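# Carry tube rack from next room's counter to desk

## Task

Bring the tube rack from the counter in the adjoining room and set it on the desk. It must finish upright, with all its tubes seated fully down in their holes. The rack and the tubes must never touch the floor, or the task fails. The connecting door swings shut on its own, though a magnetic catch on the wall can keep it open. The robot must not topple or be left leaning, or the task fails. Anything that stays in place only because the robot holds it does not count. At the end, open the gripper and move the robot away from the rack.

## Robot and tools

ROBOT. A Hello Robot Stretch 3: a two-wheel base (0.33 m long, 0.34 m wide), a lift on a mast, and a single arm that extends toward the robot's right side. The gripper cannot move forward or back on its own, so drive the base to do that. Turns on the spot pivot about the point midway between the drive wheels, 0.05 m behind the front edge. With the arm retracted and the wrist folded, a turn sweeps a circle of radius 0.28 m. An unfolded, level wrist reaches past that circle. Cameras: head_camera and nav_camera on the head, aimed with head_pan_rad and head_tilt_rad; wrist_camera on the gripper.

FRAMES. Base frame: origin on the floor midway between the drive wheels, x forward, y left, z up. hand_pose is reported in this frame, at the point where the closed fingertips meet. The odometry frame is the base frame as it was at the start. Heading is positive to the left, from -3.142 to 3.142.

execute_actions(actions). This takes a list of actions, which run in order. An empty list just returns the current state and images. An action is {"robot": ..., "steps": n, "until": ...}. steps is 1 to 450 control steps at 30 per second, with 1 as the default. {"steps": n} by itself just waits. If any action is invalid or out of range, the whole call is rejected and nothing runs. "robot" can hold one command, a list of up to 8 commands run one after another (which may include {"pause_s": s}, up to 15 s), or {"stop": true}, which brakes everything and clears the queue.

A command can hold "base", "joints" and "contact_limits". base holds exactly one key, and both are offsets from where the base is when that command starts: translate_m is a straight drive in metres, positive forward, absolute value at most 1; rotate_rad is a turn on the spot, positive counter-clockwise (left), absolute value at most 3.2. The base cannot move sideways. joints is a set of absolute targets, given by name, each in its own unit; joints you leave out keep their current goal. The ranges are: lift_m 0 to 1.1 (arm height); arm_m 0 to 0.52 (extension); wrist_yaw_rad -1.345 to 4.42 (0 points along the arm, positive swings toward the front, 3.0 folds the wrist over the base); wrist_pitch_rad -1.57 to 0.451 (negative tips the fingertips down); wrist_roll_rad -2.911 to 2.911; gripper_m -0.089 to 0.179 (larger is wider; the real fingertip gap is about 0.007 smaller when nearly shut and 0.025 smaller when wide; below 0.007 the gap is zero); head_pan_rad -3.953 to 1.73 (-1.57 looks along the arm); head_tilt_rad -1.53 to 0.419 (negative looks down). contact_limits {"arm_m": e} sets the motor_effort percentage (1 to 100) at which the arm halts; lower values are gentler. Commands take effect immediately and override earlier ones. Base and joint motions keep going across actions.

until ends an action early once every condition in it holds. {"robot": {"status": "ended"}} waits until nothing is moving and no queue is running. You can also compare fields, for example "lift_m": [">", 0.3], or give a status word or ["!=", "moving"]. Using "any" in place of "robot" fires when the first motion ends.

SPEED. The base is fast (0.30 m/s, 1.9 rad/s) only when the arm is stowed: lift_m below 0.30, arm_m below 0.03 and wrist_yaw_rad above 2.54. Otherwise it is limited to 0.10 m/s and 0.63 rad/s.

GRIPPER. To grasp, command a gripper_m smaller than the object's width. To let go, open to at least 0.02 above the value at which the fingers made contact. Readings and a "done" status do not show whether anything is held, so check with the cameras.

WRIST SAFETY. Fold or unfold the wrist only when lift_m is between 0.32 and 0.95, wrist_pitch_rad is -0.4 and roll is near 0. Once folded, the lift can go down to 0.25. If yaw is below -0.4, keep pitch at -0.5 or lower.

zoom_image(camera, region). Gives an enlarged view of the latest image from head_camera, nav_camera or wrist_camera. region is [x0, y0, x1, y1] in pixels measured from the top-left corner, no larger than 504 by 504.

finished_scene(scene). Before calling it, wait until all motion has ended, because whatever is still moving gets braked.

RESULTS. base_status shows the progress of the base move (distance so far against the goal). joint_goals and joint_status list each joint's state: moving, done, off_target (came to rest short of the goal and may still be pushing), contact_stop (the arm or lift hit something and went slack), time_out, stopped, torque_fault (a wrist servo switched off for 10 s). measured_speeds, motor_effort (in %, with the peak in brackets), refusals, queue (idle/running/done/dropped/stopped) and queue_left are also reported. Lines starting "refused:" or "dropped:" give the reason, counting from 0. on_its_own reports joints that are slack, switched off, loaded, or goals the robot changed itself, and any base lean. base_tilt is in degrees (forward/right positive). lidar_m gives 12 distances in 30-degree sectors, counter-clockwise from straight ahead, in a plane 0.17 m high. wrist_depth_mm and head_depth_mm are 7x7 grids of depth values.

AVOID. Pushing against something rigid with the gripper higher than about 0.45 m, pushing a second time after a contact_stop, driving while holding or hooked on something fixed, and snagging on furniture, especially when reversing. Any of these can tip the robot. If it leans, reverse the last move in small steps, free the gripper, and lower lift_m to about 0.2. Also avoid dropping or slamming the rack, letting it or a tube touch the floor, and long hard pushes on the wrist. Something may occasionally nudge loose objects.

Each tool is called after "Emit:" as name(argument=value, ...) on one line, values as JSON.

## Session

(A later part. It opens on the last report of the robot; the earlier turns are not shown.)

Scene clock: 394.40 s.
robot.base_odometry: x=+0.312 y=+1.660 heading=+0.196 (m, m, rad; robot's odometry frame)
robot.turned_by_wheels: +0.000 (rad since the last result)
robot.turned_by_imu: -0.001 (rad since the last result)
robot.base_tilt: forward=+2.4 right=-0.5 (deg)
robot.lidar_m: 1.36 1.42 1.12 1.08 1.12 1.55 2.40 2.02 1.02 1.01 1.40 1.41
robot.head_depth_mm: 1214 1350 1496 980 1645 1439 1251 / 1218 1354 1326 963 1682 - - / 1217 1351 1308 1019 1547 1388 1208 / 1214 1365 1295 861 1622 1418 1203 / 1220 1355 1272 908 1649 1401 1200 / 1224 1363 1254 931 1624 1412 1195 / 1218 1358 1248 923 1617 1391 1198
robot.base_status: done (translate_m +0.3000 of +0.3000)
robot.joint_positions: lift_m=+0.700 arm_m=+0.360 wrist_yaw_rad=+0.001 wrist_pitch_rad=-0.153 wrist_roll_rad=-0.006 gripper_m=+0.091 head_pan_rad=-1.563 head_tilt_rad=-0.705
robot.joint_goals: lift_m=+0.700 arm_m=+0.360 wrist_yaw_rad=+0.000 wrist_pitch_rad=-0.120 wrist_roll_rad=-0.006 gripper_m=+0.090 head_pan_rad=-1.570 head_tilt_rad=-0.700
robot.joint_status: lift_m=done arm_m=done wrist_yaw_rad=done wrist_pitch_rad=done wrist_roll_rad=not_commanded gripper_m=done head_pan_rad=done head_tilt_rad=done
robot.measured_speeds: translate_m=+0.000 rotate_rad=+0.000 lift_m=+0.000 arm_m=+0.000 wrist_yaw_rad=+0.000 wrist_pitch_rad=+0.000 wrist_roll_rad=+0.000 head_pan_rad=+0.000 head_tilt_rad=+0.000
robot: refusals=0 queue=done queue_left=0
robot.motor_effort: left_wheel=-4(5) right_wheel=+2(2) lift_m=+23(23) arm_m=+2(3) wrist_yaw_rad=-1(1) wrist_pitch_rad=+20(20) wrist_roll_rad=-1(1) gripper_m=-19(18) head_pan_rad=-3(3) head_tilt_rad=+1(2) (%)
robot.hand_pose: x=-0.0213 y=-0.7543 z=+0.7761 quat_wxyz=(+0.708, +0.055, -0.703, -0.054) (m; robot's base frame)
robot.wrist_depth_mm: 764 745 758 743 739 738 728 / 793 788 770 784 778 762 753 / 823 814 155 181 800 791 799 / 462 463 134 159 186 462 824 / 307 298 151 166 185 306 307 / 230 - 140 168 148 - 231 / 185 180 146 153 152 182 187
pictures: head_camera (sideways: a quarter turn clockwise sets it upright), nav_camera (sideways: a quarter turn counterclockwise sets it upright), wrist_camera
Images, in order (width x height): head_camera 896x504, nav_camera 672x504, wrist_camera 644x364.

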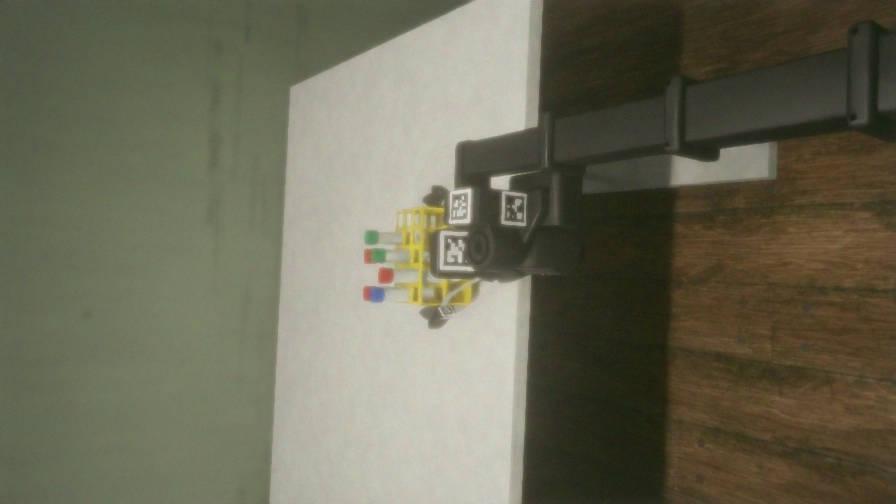

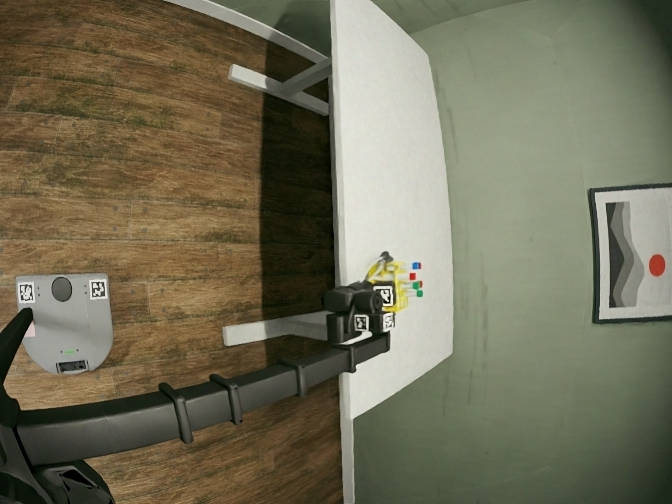

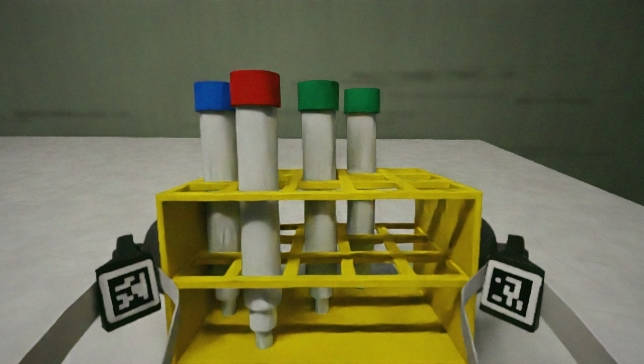

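Emit:
execute_actions(actions=[{"robot":{"joints":{"lift_m":0.683}},"steps":200,"until":{"robot":{"status":"ended"}}},{"steps":10}])

Scene clock: 398.23 s.
robot.base_odometry: x=+0.312 y=+1.660 heading=+0.196 (m, m, rad; robot's odometry frame)
robot.turned_by_wheels: +0.000 (rad since the last result)
robot.turned_by_imu: -0.001 (rad since the last result)
robot.base_tilt: forward=+2.5 right=-0.5 (deg)
robot.lidar_m: 1.36 1.42 1.11 1.08 1.13 1.56 2.40 2.02 1.02 1.01 1.40 1.41
robot.head_depth_mm: 1213 1354 1503 973 1634 1439 1248 / 1212 1353 1321 964 1678 - - / 1218 1359 1299 1003 1566 1385 1212 / 1209 1354 1295 860 1610 1410 1210 / 1219 1360 1271 908 1647 1401 1201 / 1213 1364 1261 932 1649 1388 1196 / 1219 1354 1251 926 1629 1390 1190
robot.base_status: done (translate_m +0.3000 of +0.3000)
robot.joint_positions: lift_m=+0.683 arm_m=+0.360 wrist_yaw_rad=+0.001 wrist_pitch_rad=-0.144 wrist_roll_rad=-0.006 gripper_m=+0.091 head_pan_rad=-1.563 head_tilt_rad=-0.705
robot.joint_goals: lift_m=+0.683 arm_m=+0.360 wrist_yaw_rad=+0.000 wrist_pitch_rad=-0.120 wrist_roll_rad=-0.006 gripper_m=+0.090 head_pan_rad=-1.570 head_tilt_rad=-0.700
robot.joint_status: lift_m=done arm_m=done wrist_yaw_rad=done wrist_pitch_rad=done wrist_roll_rad=not_commanded gripper_m=done head_pan_rad=done head_tilt_rad=done
robot.measured_speeds: translate_m=+0.000 rotate_rad=+0.000 lift_m=+0.000 arm_m=+0.000 wrist_yaw_rad=+0.000 wrist_pitch_rad=+0.000 wrist_roll_rad=+0.000 head_pan_rad=+0.000 head_tilt_rad=+0.000
robot: refusals=0 queue=done queue_left=0
robot.motor_effort: left_wheel=-5(4) right_wheel=+3(2) lift_m=+22(22) arm_m=+3(3) wrist_yaw_rad=-1(1) wrist_pitch_rad=+15(20) wrist_roll_rad=+0(0) gripper_m=-18(19) head_pan_rad=-3(3) head_tilt_rad=+1(2) (%)
robot.hand_pose: x=-0.0213 y=-0.7548 z=+0.7613 quat_wxyz=(+0.708, +0.051, -0.703, -0.051) (m; robot's base frame)
robot.wrist_depth_mm: 765 758 756 758 744 738 734 / 804 799 149 759 780 778 768 / 828 803 153 178 787 792 799 / 421 423 133 157 173 427 474 / 278 270 152 166 182 279 279 / 208 - 139 166 147 - 209 / 166 163 145 152 150 163 167
pictures: head_camera (sideways: a quarter turn clockwise sets it upright), nav_camera (sideways: a quarter turn counterclockwise sets it upright), wrist_camera
Images, in order (width x height): head_camera 896x504, nav_camera 672x504, wrist_camera 644x364.

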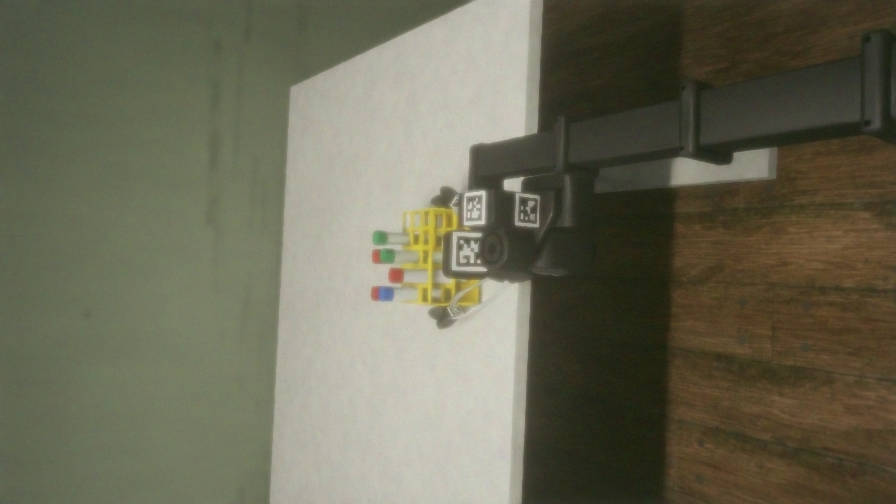

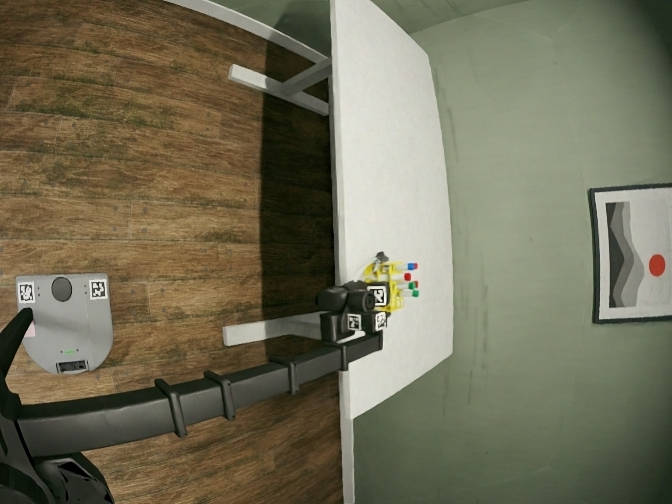

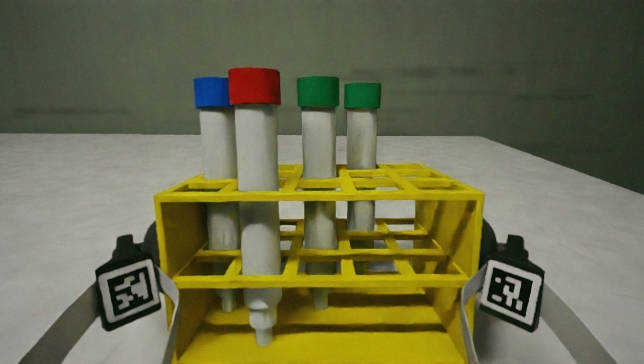

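Emit:
execute_actions(actions=[{"robot":[{"joints":{"gripper_m":0.179}},{"joints":{"arm_m":0.2}},{"joints":{"lift_m":0.74,"wrist_pitch_rad":-0.2}}],"steps":450,"until":{"robot":{"status":"ended"}}}])

Scene clock: 407.40 s.
robot.base_odometry: x=+0.312 y=+1.660 heading=+0.196 (m, m, rad; robot's odometry frame)
robot.turned_by_wheels: +0.000 (rad since the last result)
robot.turned_by_imu: -0.002 (rad since the last result)
robot.base_tilt: forward=+2.4 right=-0.5 (deg)
robot.lidar_m: 1.36 1.41 1.12 1.08 1.12 1.56 2.41 2.02 1.02 1.01 1.40 1.40
robot.head_depth_mm: 1212 1351 1497 972 1657 1476 1250 / 1212 1356 1324 969 1678 - 1193 / 1215 1358 1307 958 - 1327 1209 / 1219 1355 1285 888 - 1364 1203 / 1217 1352 1283 908 1642 1415 1190 / 1212 1357 1258 935 1643 1408 1197 / 1216 1361 1249 926 1629 1392 1192
robot.base_status: done (translate_m +0.3000 of +0.3000)
robot.joint_positions: lift_m=+0.740 arm_m=+0.200 wrist_yaw_rad=+0.001 wrist_pitch_rad=-0.217 wrist_roll_rad=-0.006 gripper_m=+0.179 head_pan_rad=-1.563 head_tilt_rad=-0.705
robot.joint_goals: lift_m=+0.740 arm_m=+0.200 wrist_yaw_rad=+0.000 wrist_pitch_rad=-0.200 wrist_roll_rad=-0.006 gripper_m=+0.179 head_pan_rad=-1.570 head_tilt_rad=-0.700
robot.joint_status: lift_m=done arm_m=done wrist_yaw_rad=done wrist_pitch_rad=done wrist_roll_rad=not_commanded gripper_m=done head_pan_rad=done head_tilt_rad=done
robot.measured_speeds: translate_m=+0.000 rotate_rad=+0.000 lift_m=+0.000 arm_m=+0.000 wrist_yaw_rad=+0.000 wrist_pitch_rad=+0.000 wrist_roll_rad=+0.000 head_pan_rad=+0.000 head_tilt_rad=+0.000
robot: refusals=0 queue=done queue_left=0
robot.motor_effort: left_wheel=-4(5) right_wheel=+3(2) lift_m=+31(31) arm_m=-1(4) wrist_yaw_rad=-1(0) wrist_pitch_rad=+11(15) wrist_roll_rad=-1(1) gripper_m=+0(83) head_pan_rad=-3(3) head_tilt_rad=+2(2) (%)
robot.hand_pose: x=-0.0213 y=-0.5903 z=+0.7998 quat_wxyz=(+0.705, +0.077, -0.700, -0.076) (m; robot's base frame)
robot.wrist_depth_mm: 900 897 889 889 877 877 862 / 943 918 939 925 928 920 899 / 799 797 814 340 802 967 967 / 483 473 448 325 444 482 - / 340 335 333 314 320 364 343 / 277 262 263 265 262 263 272 / - - - - 741 - -
pictures: head_camera (sideways: a quarter turn clockwise sets it upright), nav_camera (sideways: a quarter turn counterclockwise sets it upright), wrist_camera
Images, in order (width x height): head_camera 896x504, nav_camera 672x504, wrist_camera 644x364.

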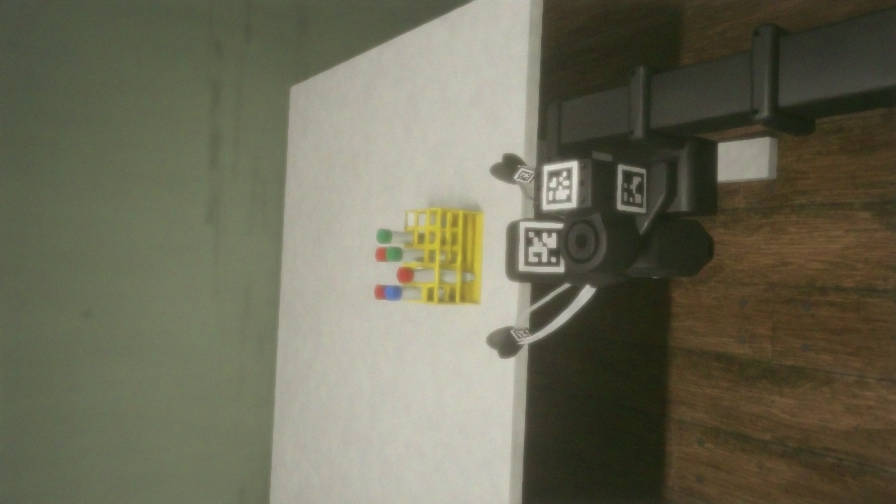

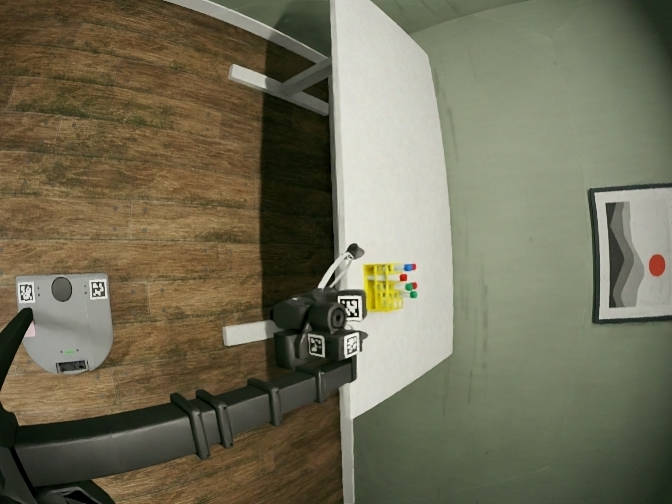

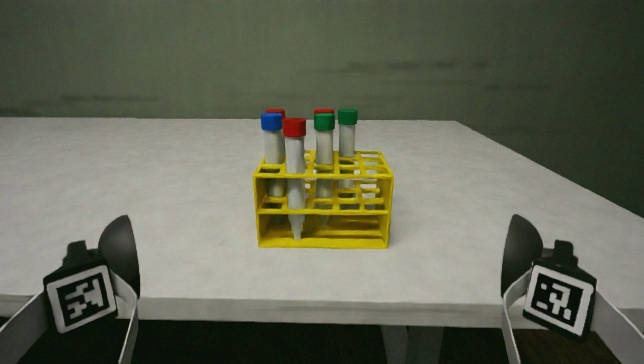

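Emit:
zoom_image(camera="wrist_camera", region=[240,95,410,255])

Emit:
zoom_image(camera="head_camera", region=[360,190,500,320])

Region (240, 95, 410, 255) of wrist_camera's 644x364 image, scaled by 2.965; it fills the top 474 rows of this view, and the rest is white.

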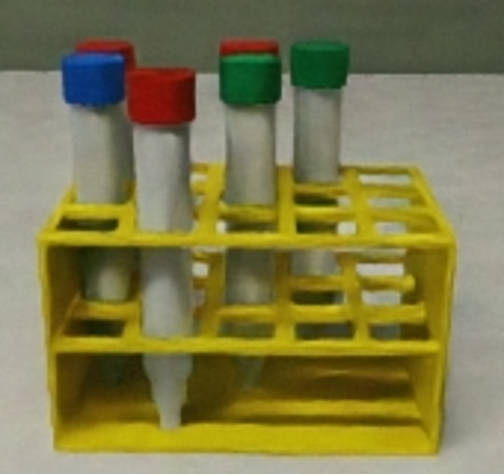

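Region (360, 190, 500, 320) of head_camera's 896x504 image, scaled by 3.600, with more detail than that image has; it fills the top 468 rows of this view, and the rest is white.

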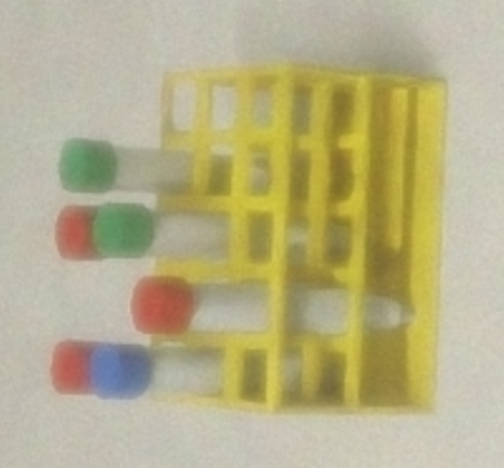

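Emit:
execute_actions(actions=[{"robot":{"joints":{"lift_m":0.72,"wrist_pitch_rad":0.03,"arm_m":0.18}},"steps":200,"until":{"robot":{"status":"ended"}}}])

Emit:
zoom_image(camera="wrist_camera", region=[220,120,420,340])

Scene clock: 412.37 s.
robot.base_odometry: x=+0.312 y=+1.660 heading=+0.196 (m, m, rad; robot's odometry frame)
robot.turned_by_wheels: +0.000 (rad since the last result)
robot.turned_by_imu: -0.001 (rad since the last result)
robot.base_tilt: forward=+2.5 right=-0.4 (deg)
robot.lidar_m: 1.35 1.42 1.12 1.08 1.12 1.55 2.40 2.02 1.02 1.01 1.40 1.40
robot.head_depth_mm: 1215 1353 1503 975 1651 1440 1235 / 1219 1353 1329 972 1744 - - / 1218 1360 1306 955 1378 - 1211 / 1217 1365 1292 884 - 1348 1206 / 1219 1356 1278 937 1651 1410 1201 / 1222 1359 1259 938 1656 1402 1197 / 1219 1357 1247 926 1626 1393 1191
robot.base_status: done (translate_m +0.3000 of +0.3000)
robot.joint_positions: lift_m=+0.720 arm_m=+0.180 wrist_yaw_rad=+0.001 wrist_pitch_rad=+0.005 wrist_roll_rad=-0.006 gripper_m=+0.179 head_pan_rad=-1.563 head_tilt_rad=-0.705
robot.joint_goals: lift_m=+0.720 arm_m=+0.180 wrist_yaw_rad=+0.000 wrist_pitch_rad=+0.030 wrist_roll_rad=-0.006 gripper_m=+0.179 head_pan_rad=-1.570 head_tilt_rad=-0.700
robot.joint_status: lift_m=done arm_m=done wrist_yaw_rad=done wrist_pitch_rad=done wrist_roll_rad=not_commanded gripper_m=done head_pan_rad=done head_tilt_rad=done
robot.measured_speeds: translate_m=+0.000 rotate_rad=+0.000 lift_m=+0.000 arm_m=+0.000 wrist_yaw_rad=+0.000 wrist_pitch_rad=+0.000 wrist_roll_rad=+0.000 head_pan_rad=+0.000 head_tilt_rad=+0.000
robot: refusals=0 queue=done queue_left=0
robot.motor_effort: left_wheel=-4(4) right_wheel=+2(2) lift_m=+22(30) arm_m=-2(0) wrist_yaw_rad=-1(0) wrist_pitch_rad=+15(15) wrist_roll_rad=-1(1) gripper_m=+0(1) head_pan_rad=-2(3) head_tilt_rad=+2(2) (%)
robot.hand_pose: x=-0.0213 y=-0.5816 z=+0.8362 quat_wxyz=(+0.710, -0.001, -0.705, +0.002) (m; robot's base frame)
robot.wrist_depth_mm: 961 959 974 915 938 943 929 / - 977 961 963 955 938 924 / - - - - 990 987 984 / - - - - - - - / 602 577 570 338 565 631 - / 409 378 377 340 355 382 407 / 271 284 285 281 283 282 272
pictures: head_camera (sideways: a quarter turn clockwise sets it upright), nav_camera (sideways: a quarter turn counterclockwise sets it upright), wrist_camera
Images, in order (width x height): head_camera 896x504, nav_camera 672x504, wrist_camera 644x364.

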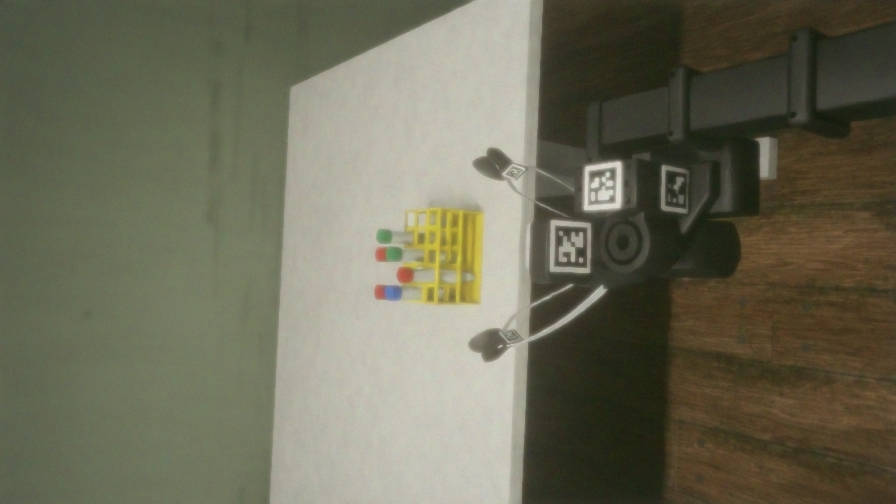

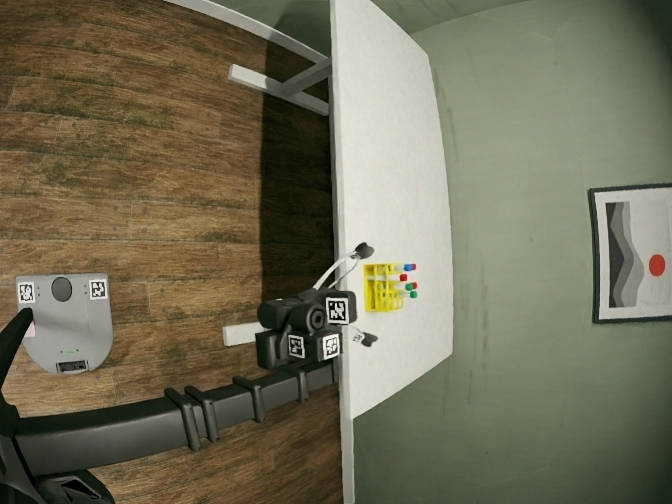

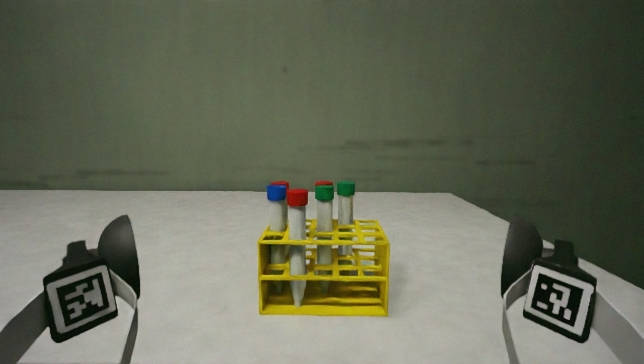

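Region (220, 120, 420, 340) of wrist_camera's 644x364 image, scaled by 2.291; it fills the left 458 columns of this view, and the rest is white.

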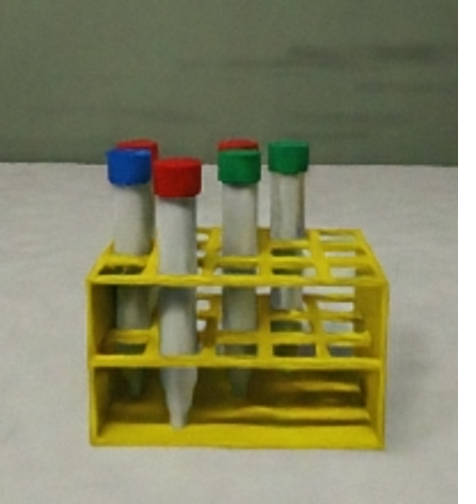

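Emit:
execute_actions(actions=[{"robot":{"joints":{"arm_m":0.0,"lift_m":0.72}},"steps":200,"until":{"robot":{"status":"ended"}}}])

Emit:
finished_scene(scene=1)

Scene clock: 417.73 s.
robot.base_odometry: x=+0.312 y=+1.660 heading=+0.196 (m, m, rad; robot's odometry frame)
robot.turned_by_wheels: +0.000 (rad since the last result)
robot.turned_by_imu: -0.001 (rad since the last result)
robot.base_tilt: forward=+2.4 right=-0.5 (deg)
robot.lidar_m: 1.36 1.42 1.12 1.08 1.13 1.56 2.40 2.02 1.02 1.02 1.40 1.40
robot.head_depth_mm: 1214 1354 1499 974 1653 1441 1224 / 1211 1354 1327 970 1695 1432 1245 / 1217 1358 1305 959 1551 1390 1241 / 1212 1357 1291 881 1669 1446 - / 1217 1356 1275 913 1666 1403 1198 / 1216 1359 1260 934 1651 1410 1189 / 1216 1361 1245 927 1624 1399 1192
robot.base_status: done (translate_m +0.3000 of +0.3000)
robot.joint_positions: lift_m=+0.720 arm_m=+0.000 wrist_yaw_rad=+0.000 wrist_pitch_rad=+0.007 wrist_roll_rad=-0.006 gripper_m=+0.179 head_pan_rad=-1.563 head_tilt_rad=-0.705
robot.joint_goals: lift_m=+0.720 arm_m=+0.000 wrist_yaw_rad=+0.000 wrist_pitch_rad=+0.030 wrist_roll_rad=-0.006 gripper_m=+0.179 head_pan_rad=-1.570 head_tilt_rad=-0.700
robot.joint_status: lift_m=done arm_m=done wrist_yaw_rad=done wrist_pitch_rad=done wrist_roll_rad=not_commanded gripper_m=done head_pan_rad=done head_tilt_rad=done
robot.measured_speeds: translate_m=+0.000 rotate_rad=+0.000 lift_m=+0.000 arm_m=+0.000 wrist_yaw_rad=+0.000 wrist_pitch_rad=+0.000 wrist_roll_rad=+0.000 head_pan_rad=+0.000 head_tilt_rad=+0.000
robot: refusals=0 queue=done queue_left=0
robot.motor_effort: left_wheel=-4(4) right_wheel=+2(2) lift_m=+22(22) arm_m=-2(0) wrist_yaw_rad=-1(0) wrist_pitch_rad=+14(15) wrist_roll_rad=-1(1) gripper_m=+0(0) head_pan_rad=-2(3) head_tilt_rad=+2(1) (%)
robot.hand_pose: x=-0.0213 y=-0.4017 z=+0.8365 quat_wxyz=(+0.710, -0.002, -0.705, +0.002) (m; robot's base frame)
robot.wrist_depth_mm: - - - - - - - / - - - - - - - / - - - - - - - / - - - 546 - - - / 611 582 581 505 583 650 - / - 442 447 443 444 444 - / - - - - - - -
pictures: head_camera (sideways: a quarter turn clockwise sets it upright), nav_camera (sideways: a quarter turn counterclockwise sets it upright), wrist_camera
Images, in order (width x height): head_camera 896x504, nav_camera 672x504, wrist_camera 644x364.

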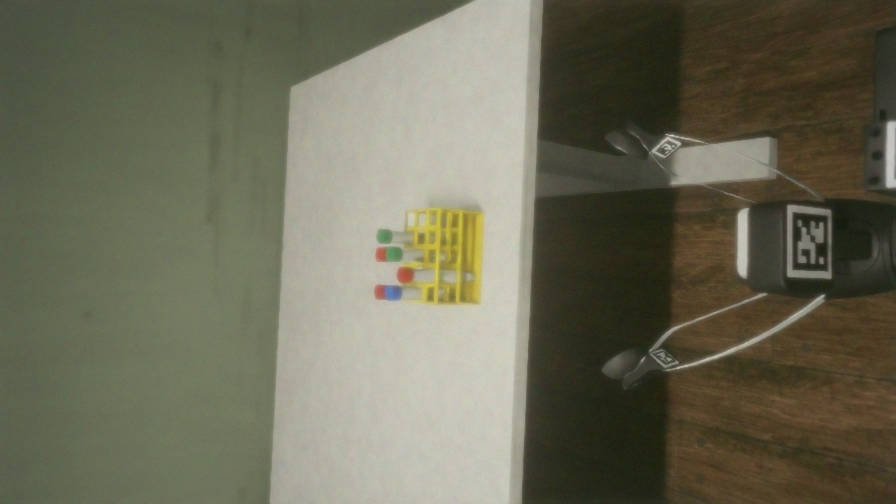

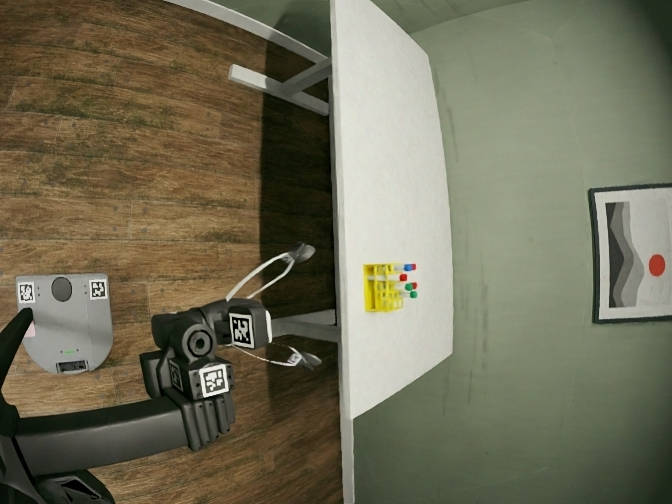

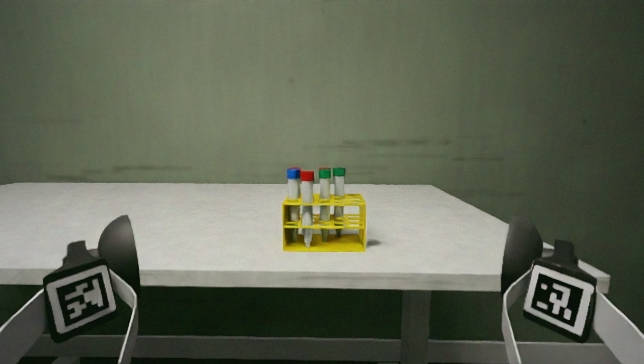

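The scene is finished: the task was done.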